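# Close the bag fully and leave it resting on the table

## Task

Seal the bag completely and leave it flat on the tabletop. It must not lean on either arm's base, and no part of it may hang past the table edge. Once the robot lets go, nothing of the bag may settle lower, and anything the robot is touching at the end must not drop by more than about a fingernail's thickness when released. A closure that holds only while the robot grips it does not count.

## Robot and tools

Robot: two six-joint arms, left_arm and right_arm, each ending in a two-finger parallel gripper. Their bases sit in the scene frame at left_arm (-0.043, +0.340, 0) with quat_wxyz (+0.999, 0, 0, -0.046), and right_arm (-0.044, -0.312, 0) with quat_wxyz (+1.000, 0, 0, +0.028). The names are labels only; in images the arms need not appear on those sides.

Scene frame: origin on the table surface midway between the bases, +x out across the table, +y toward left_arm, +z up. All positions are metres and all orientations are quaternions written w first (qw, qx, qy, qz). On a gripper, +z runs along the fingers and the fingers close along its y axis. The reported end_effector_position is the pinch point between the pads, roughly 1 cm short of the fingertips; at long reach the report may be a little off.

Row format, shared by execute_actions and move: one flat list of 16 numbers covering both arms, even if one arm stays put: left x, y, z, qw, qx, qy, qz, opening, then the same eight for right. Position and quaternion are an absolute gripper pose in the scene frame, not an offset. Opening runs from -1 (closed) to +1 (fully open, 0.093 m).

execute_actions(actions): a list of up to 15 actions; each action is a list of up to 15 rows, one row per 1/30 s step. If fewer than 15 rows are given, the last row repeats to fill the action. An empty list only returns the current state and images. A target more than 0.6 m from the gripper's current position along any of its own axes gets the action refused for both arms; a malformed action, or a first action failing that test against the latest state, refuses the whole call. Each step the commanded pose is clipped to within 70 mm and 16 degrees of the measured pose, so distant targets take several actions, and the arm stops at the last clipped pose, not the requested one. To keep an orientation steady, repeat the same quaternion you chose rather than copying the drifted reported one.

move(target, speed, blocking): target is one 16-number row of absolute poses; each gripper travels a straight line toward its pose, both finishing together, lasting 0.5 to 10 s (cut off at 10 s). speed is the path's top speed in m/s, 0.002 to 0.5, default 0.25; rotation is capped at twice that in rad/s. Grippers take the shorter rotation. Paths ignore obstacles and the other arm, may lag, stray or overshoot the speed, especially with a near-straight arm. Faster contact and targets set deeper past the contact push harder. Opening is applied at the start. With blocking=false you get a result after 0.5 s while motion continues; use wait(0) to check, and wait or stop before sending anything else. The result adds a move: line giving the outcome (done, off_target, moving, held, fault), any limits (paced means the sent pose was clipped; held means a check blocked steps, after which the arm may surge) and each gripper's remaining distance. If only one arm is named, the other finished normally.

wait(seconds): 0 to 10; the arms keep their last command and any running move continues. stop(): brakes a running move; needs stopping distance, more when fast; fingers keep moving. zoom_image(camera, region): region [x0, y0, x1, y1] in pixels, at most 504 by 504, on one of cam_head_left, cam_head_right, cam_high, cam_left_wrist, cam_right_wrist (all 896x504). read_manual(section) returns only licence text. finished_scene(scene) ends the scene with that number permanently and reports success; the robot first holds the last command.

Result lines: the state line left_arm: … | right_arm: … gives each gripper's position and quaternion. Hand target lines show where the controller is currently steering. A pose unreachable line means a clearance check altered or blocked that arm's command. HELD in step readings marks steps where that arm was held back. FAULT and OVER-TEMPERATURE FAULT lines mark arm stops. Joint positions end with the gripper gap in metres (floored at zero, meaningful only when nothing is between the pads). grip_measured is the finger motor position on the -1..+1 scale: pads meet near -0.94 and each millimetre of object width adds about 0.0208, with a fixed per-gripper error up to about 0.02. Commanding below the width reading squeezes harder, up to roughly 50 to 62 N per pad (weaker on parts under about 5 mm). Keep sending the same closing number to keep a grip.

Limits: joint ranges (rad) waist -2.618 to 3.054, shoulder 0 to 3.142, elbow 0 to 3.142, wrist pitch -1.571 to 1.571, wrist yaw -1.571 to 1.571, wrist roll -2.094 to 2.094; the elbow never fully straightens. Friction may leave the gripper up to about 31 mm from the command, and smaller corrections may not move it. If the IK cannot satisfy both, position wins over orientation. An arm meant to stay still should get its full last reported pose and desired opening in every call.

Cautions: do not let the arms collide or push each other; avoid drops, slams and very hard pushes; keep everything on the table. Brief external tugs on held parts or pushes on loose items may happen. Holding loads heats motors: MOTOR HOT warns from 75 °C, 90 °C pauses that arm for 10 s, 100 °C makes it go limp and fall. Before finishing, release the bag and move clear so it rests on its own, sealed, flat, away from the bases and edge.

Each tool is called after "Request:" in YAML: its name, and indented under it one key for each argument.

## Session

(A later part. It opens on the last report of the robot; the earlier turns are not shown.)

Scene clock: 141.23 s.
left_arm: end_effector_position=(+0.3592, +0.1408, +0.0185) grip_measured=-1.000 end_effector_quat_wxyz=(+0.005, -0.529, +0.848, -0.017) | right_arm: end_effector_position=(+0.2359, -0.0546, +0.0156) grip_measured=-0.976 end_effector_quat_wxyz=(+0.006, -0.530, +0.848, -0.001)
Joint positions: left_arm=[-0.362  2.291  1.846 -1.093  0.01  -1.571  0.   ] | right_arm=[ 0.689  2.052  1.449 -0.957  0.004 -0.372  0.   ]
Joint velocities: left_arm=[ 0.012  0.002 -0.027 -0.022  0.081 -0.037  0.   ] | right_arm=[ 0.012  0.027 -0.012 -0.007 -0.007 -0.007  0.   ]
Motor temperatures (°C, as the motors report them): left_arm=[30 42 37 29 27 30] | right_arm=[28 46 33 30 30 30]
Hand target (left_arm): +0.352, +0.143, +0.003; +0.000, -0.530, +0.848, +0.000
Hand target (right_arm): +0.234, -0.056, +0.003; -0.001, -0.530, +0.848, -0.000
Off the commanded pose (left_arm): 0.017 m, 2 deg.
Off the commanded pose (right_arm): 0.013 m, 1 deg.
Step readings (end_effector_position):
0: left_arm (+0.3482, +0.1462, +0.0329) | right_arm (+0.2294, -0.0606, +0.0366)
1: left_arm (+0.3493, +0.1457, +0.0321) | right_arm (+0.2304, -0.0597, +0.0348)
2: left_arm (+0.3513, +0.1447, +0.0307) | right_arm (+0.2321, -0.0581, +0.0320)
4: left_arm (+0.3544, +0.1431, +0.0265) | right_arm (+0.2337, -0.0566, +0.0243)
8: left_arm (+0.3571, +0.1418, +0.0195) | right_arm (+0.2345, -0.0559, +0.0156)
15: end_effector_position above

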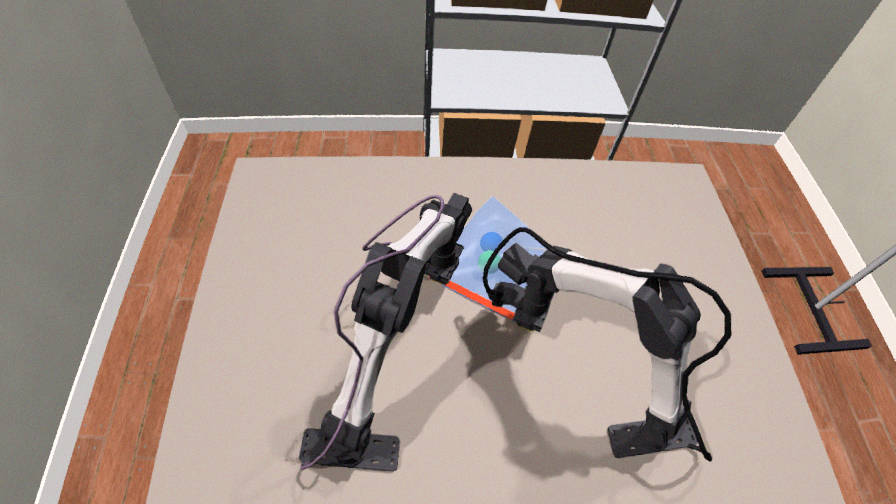

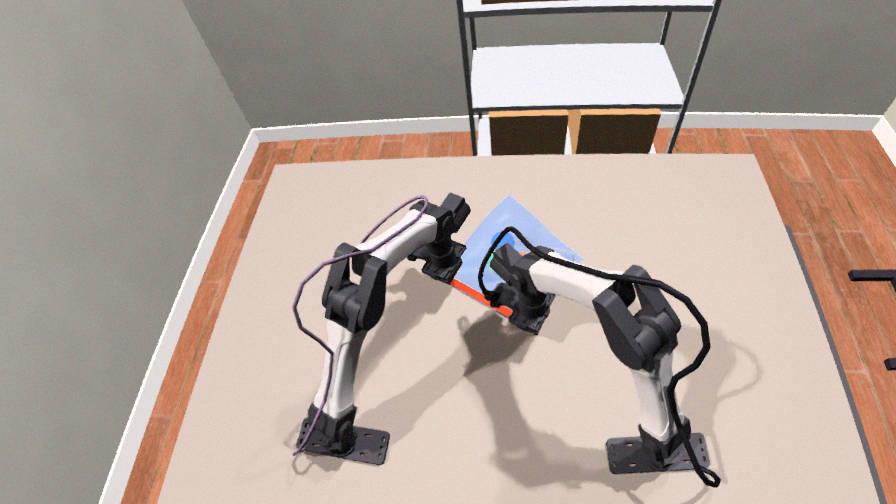

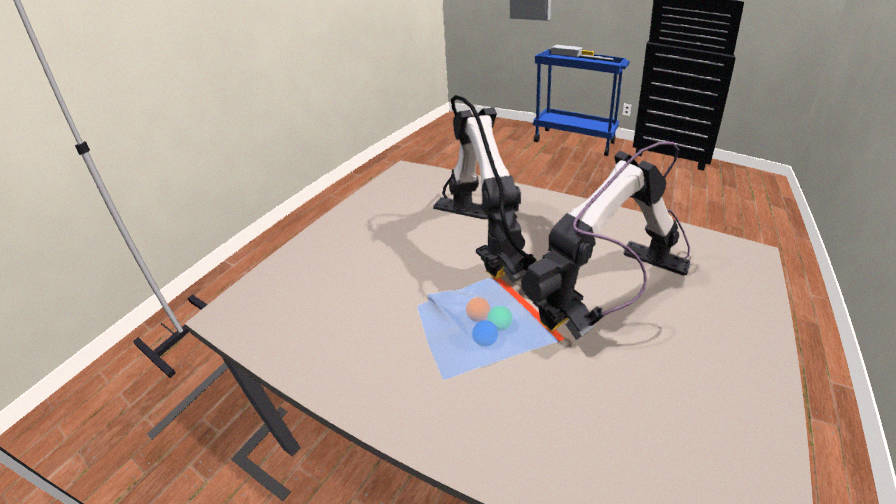

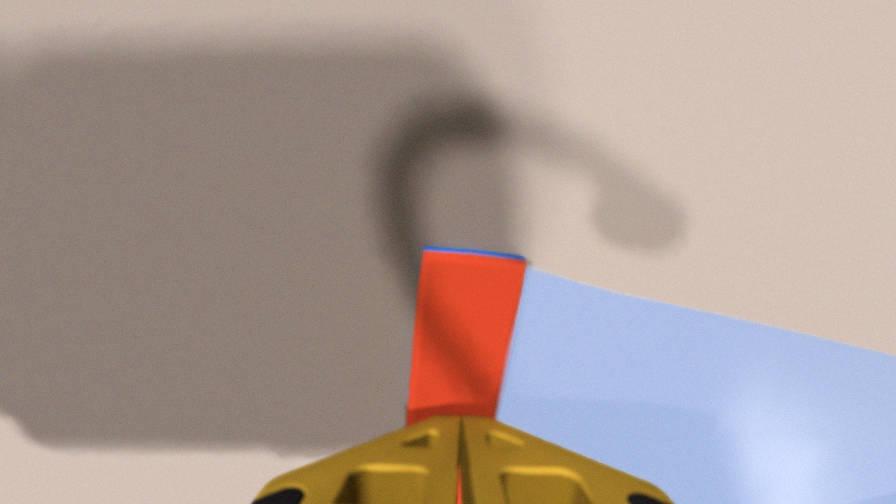

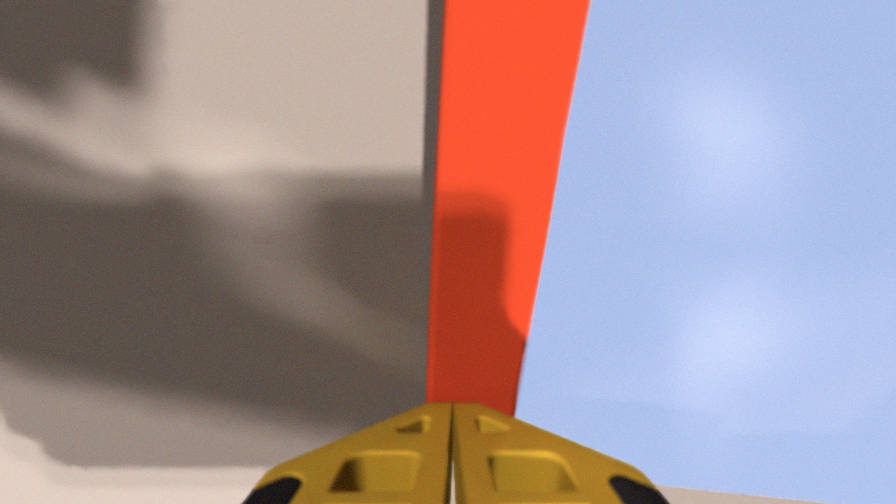

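Request:
execute_actions:
  actions:
    - [[0.3405,0.1487,-0.03,-0.030,-0.529,0.8466,0.0491,-1,0.2345,-0.0560,-0.03,0,-0.530,0.848,0,-1]]
    - [[0.356,0.142,0.06,0,-0.530,0.848,0,-1,0.236,-0.0545,0.06,0,-0.530,0.848,0,-1]]

Request:
move:
  target: [0.20,0.25,0.16,0,-0.530,0.848,0,-1,0.10,-0.08,0.16,0,-0.530,0.848,0,-1]
  speed: 0.3

Scene clock: 143.10 s.
left_arm: end_effector_position=(+0.3595, +0.1408, +0.0622) grip_measured=-1.000 end_effector_quat_wxyz=(+0.003, -0.530, +0.848, -0.013) | right_arm: end_effector_position=(+0.2350, -0.0554, +0.0531) grip_measured=-0.976 end_effector_quat_wxyz=(-0.002, -0.530, +0.848, -0.002)
Joint positions: left_arm=[-0.362  2.277  1.998 -1.267  0.009 -1.572  0.   ] | right_arm=[ 0.689  2.02   1.557 -1.113  0.004 -0.372  0.   ]
Joint velocities: left_arm=[-0.022 -0.002 -0.002  0.022 -0.081 -0.066  0.   ] | right_arm=[-0.002  0.012 -0.022 -0.037  0.037  0.007  0.   ]
Motor temperatures (°C, as the motors report them): left_arm=[30 43 38 29 27 30] | right_arm=[28 46 33 30 30 30]
Hand target (left_arm): +0.357, +0.142, +0.060; +0.000, -0.530, +0.848, -0.000
Hand target (right_arm): +0.236, -0.055, +0.060; +0.000, -0.530, +0.848, +0.000
Off the commanded pose (left_arm): 0.004 m, 1 deg.
Off the commanded pose (right_arm): 0.007 m, 0 deg.
Step readings (end_effector_position; steps 1 to 15: 1st action; 16 to 30: 2nd action):
0: left_arm (+0.3598, +0.1405, +0.0185) | right_arm (+0.2359, -0.0545, +0.0156)
1: left_arm (+0.3588, +0.1410, +0.0157) | right_arm (+0.2362, -0.0543, +0.0135)
2: left_arm (+0.3576, +0.1416, +0.0116) | right_arm (+0.2363, -0.0542, +0.0132)
4: left_arm (+0.3589, +0.1410, +0.0114) | right_arm (+0.2365, -0.0540, +0.0132)
8: left_arm (+0.3587, +0.1412, +0.0097) | right_arm (+0.2366, -0.0539, +0.0132)
15: left_arm (+0.3587, +0.1412, +0.0097) | right_arm (+0.2366, -0.0539, +0.0132)
16: left_arm (+0.3594, +0.1408, +0.0160) | right_arm (+0.2359, -0.0546, +0.0194)
17: left_arm (+0.3585, +0.1413, +0.0213) | right_arm (+0.2350, -0.0554, +0.0246)
19: left_arm (+0.3613, +0.1399, +0.0373) | right_arm (+0.2381, -0.0526, +0.0381)
23: left_arm (+0.3657, +0.1377, +0.0603) | right_arm (+0.2411, -0.0498, +0.0529)
30: end_effector_position above

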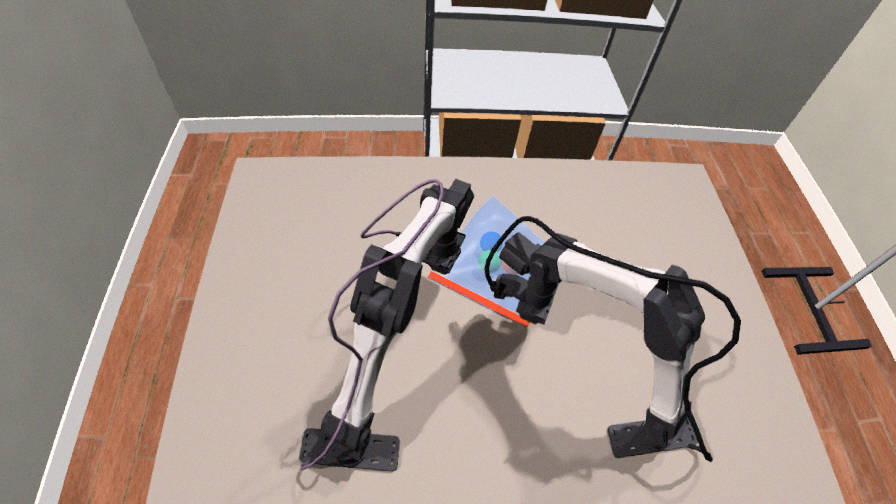

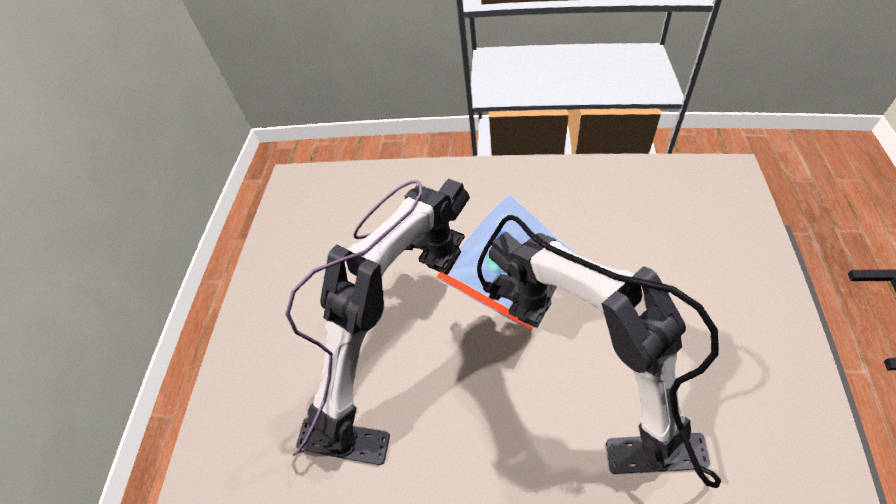

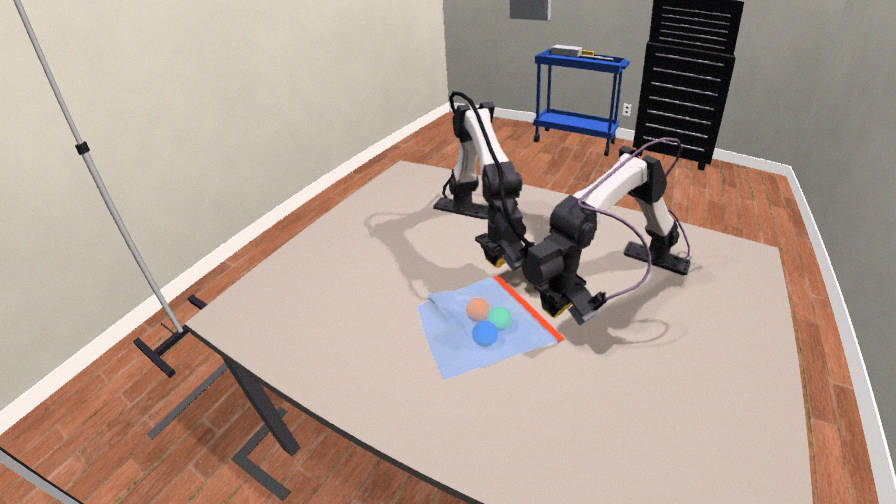

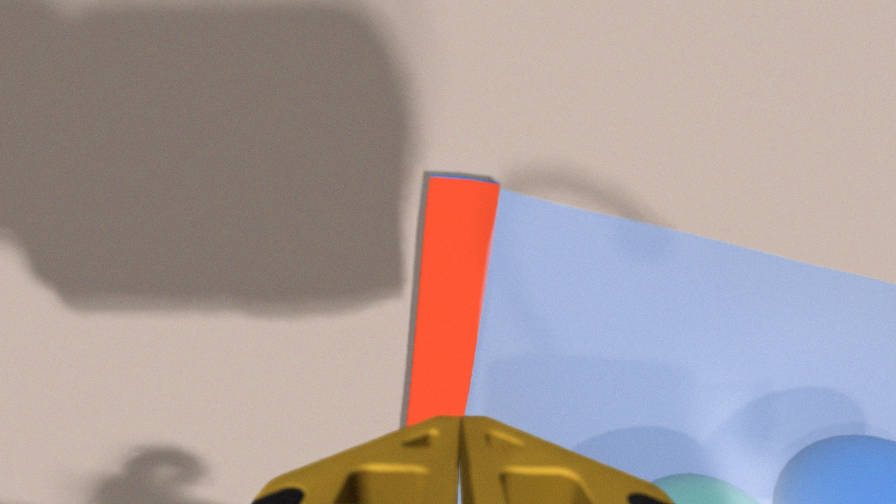

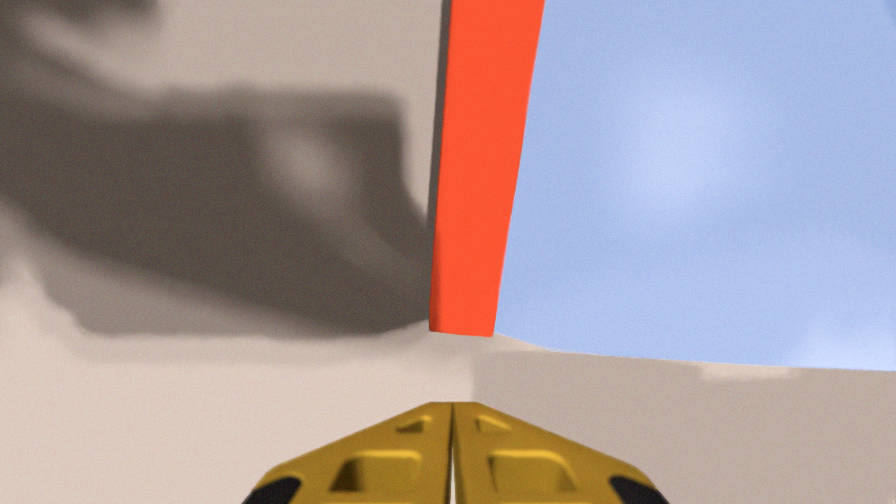

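Scene clock: 144.47 s.
left_arm: end_effector_position=(+0.2087, +0.2424, +0.1696) grip_measured=-1.000 end_effector_quat_wxyz=(+0.010, -0.530, +0.848, -0.021) | right_arm: end_effector_position=(+0.1061, -0.0765, +0.1606) grip_measured=-0.976 end_effector_quat_wxyz=(+0.008, -0.531, +0.847, +0.002)
Joint positions: left_arm=[-0.27   1.531  1.428 -1.423  0.009 -1.48   0.   ] | right_arm=[ 0.949  1.589  1.45  -1.416  0.002 -0.115  0.   ]
Joint velocities: left_arm=[-0.017 -0.002 -0.002  0.007 -0.022 -0.051  0.   ] | right_arm=[ 0.007  0.002 -0.012 -0.051 -0.051  0.051  0.   ]
Motor temperatures (°C, as the motors report them): left_arm=[30 43 37 29 27 30] | right_arm=[28 47 33 30 30 30]
Hand target (left_arm): +0.200, +0.249, +0.161; -0.002, -0.530, +0.848, -0.000
Hand target (right_arm): +0.100, -0.082, +0.159; -0.001, -0.530, +0.848, +0.001
Off the commanded pose (left_arm): 0.015 m, 3 deg.
Off the commanded pose (right_arm): 0.007 m, 1 deg.
move: off_target (left_arm)

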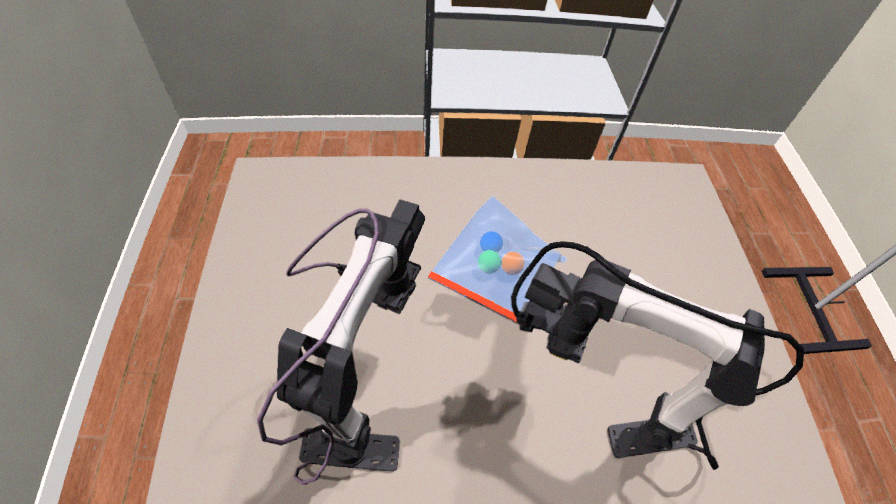

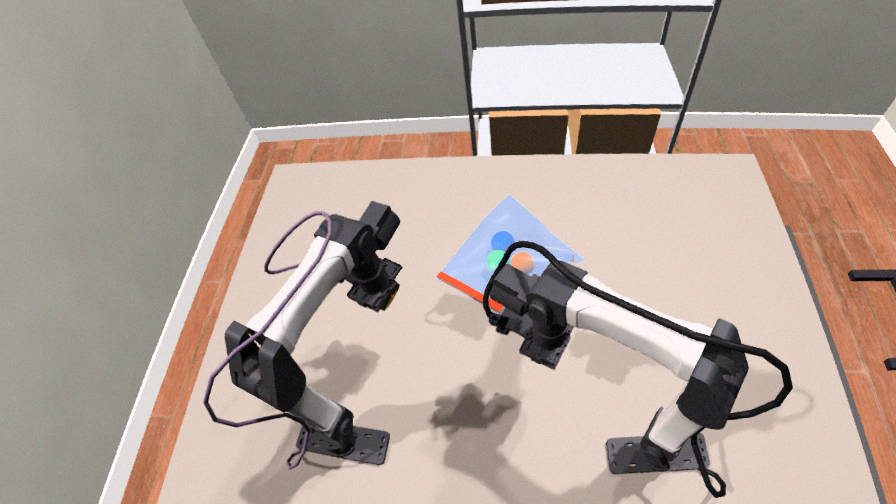

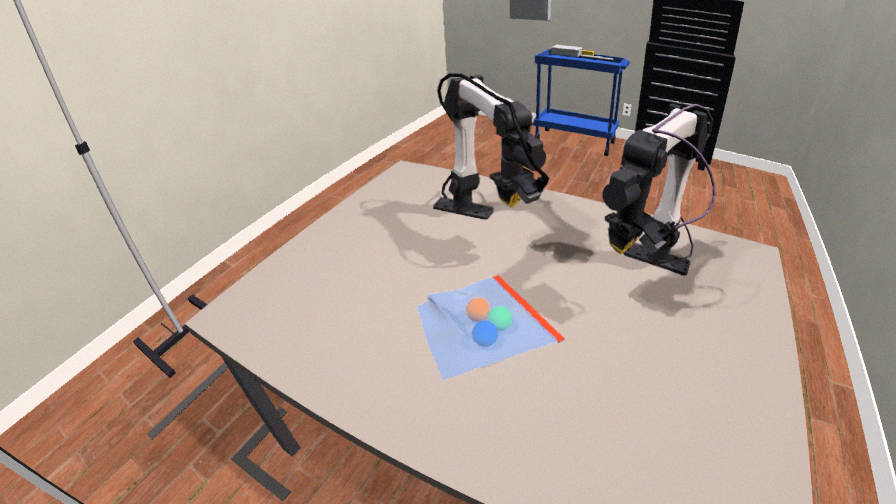

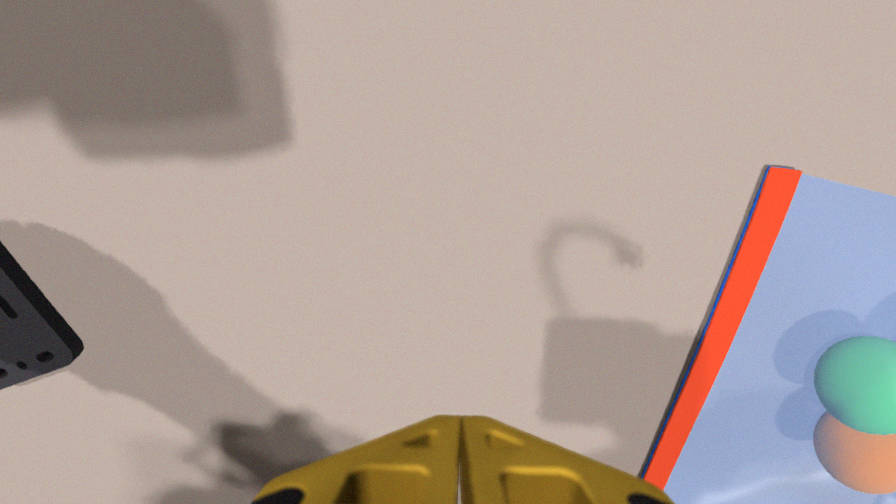

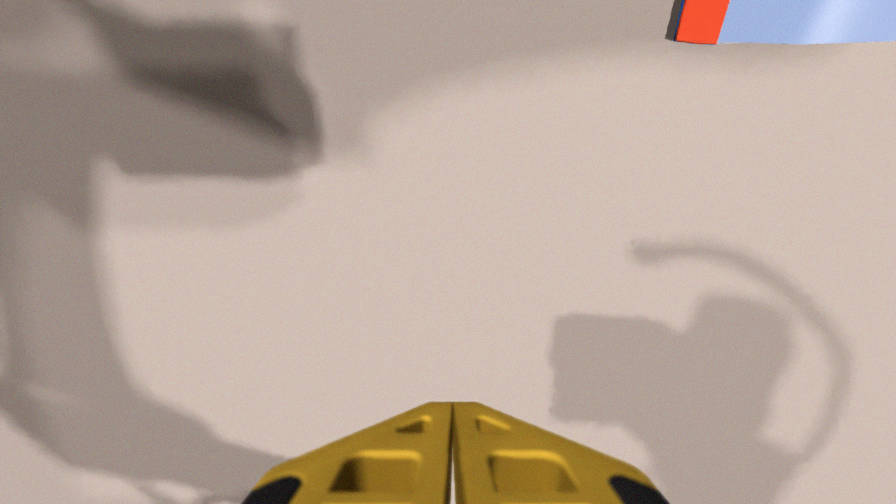

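Request:
zoom_image:
  camera: "cam_left_wrist"
  region: [680, 155, 820, 330]

Region (680, 155, 820, 330) of cam_left_wrist's 896x504 image, scaled by 2.880, with more detail than that image has; it fills the left 403 columns of this view, and the rest is white.

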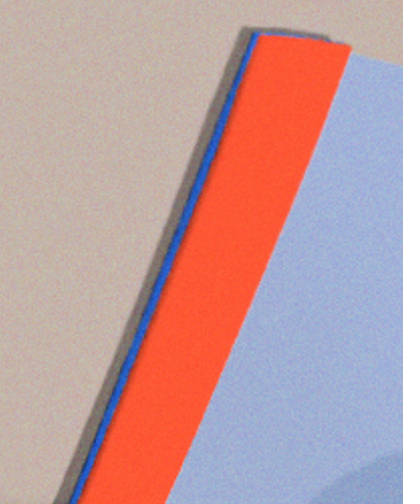

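Request:
move:
  target: [0.15,0.13,0.16,0,-0.530,0.848,0,-1,0.10,-0.16,0.16,0,-0.530,0.848,0,-1]
  speed: 0.3

Scene clock: 147.53 s.
left_arm: end_effector_position=(+0.1475, +0.1336, +0.1578) grip_measured=-1.000 end_effector_quat_wxyz=(-0.000, -0.526, +0.850, +0.001) | right_arm: end_effector_position=(+0.1057, -0.1526, +0.1629) grip_measured=-0.976 end_effector_quat_wxyz=(+0.009, -0.530, +0.848, +0.001)
Joint positions: left_arm=[-0.73   1.609  1.46  -1.423  0.    -1.931  0.   ] | right_arm=[ 0.763  1.36   1.254 -1.446  0.002 -0.298  0.   ]
Joint velocities: left_arm=[-0.002  0.002  0.007 -0.007 -0.022 -0.022  0.   ] | right_arm=[ 0.002  0.007 -0.017 -0.022  0.037 -0.022  0.   ]
Motor temperatures (°C, as the motors report them): left_arm=[30 42 37 29 27 30] | right_arm=[28 46 33 30 30 30]
Hand target (left_arm): +0.152, +0.131, +0.160; +0.006, -0.530, +0.848, -0.001
Hand target (right_arm): +0.101, -0.160, +0.159; +0.001, -0.530, +0.848, -0.001
Off the commanded pose (left_arm): 0.005 m, 1 deg.
Off the commanded pose (right_arm): 0.010 m, 1 deg.
move: done

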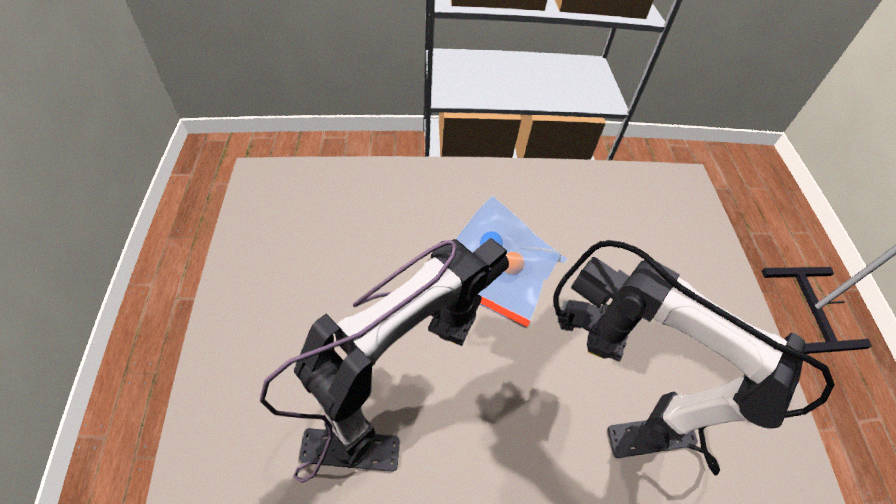

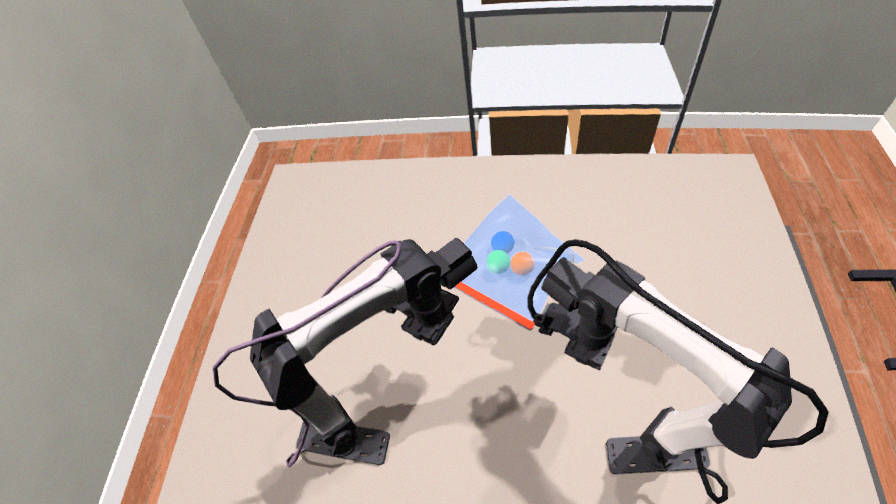

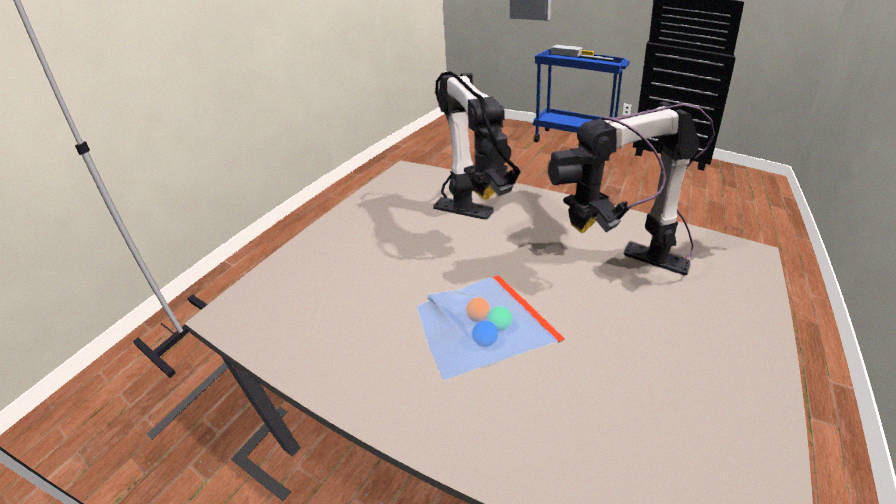

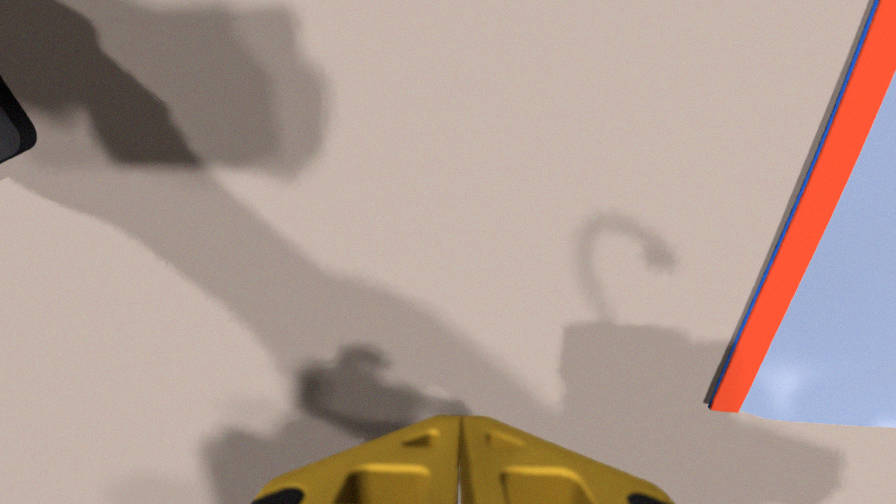

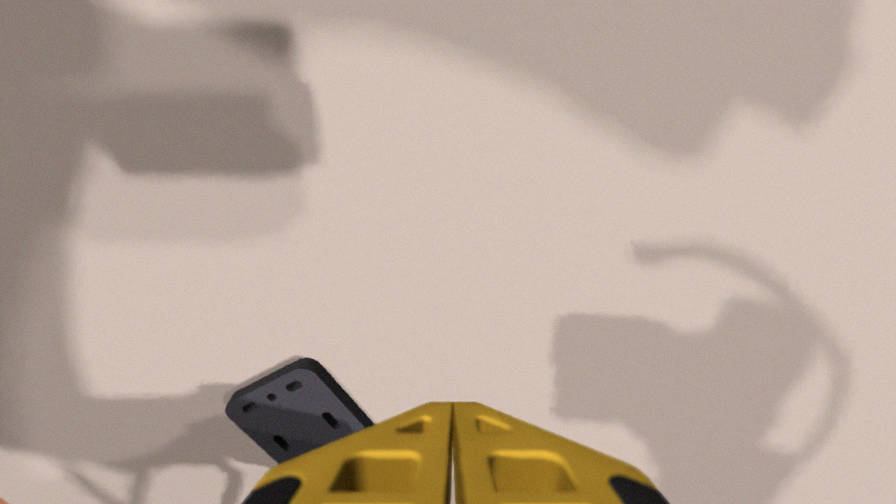

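Request:
zoom_image:
  camera: "cam_left_wrist"
  region: [690, 200, 860, 430]

Request:
zoom_image:
  camera: "cam_left_wrist"
  region: [760, 0, 896, 230]

Region (690, 200, 860, 430) of cam_left_wrist's 896x504 image, scaled by 2.191, with more detail than that image has; it fills the left 373 columns of this view, and the rest is white.

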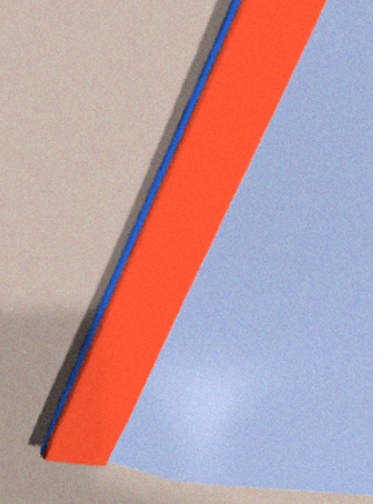

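Region (760, 0, 896, 230) of cam_left_wrist's 896x504 image, scaled by 2.191, with more detail than that image has; it fills the left 298 columns of this view, and the rest is white.

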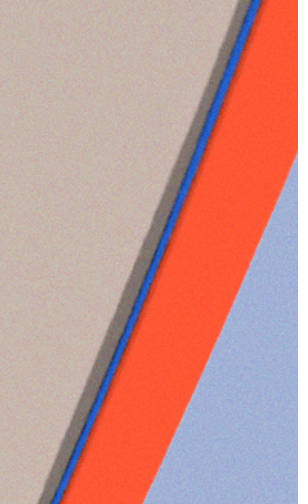

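Uniform along the whole strip. Finishing scene 1.

Request:
finished_scene:
  scene: 1

The scene is finished: the task was done.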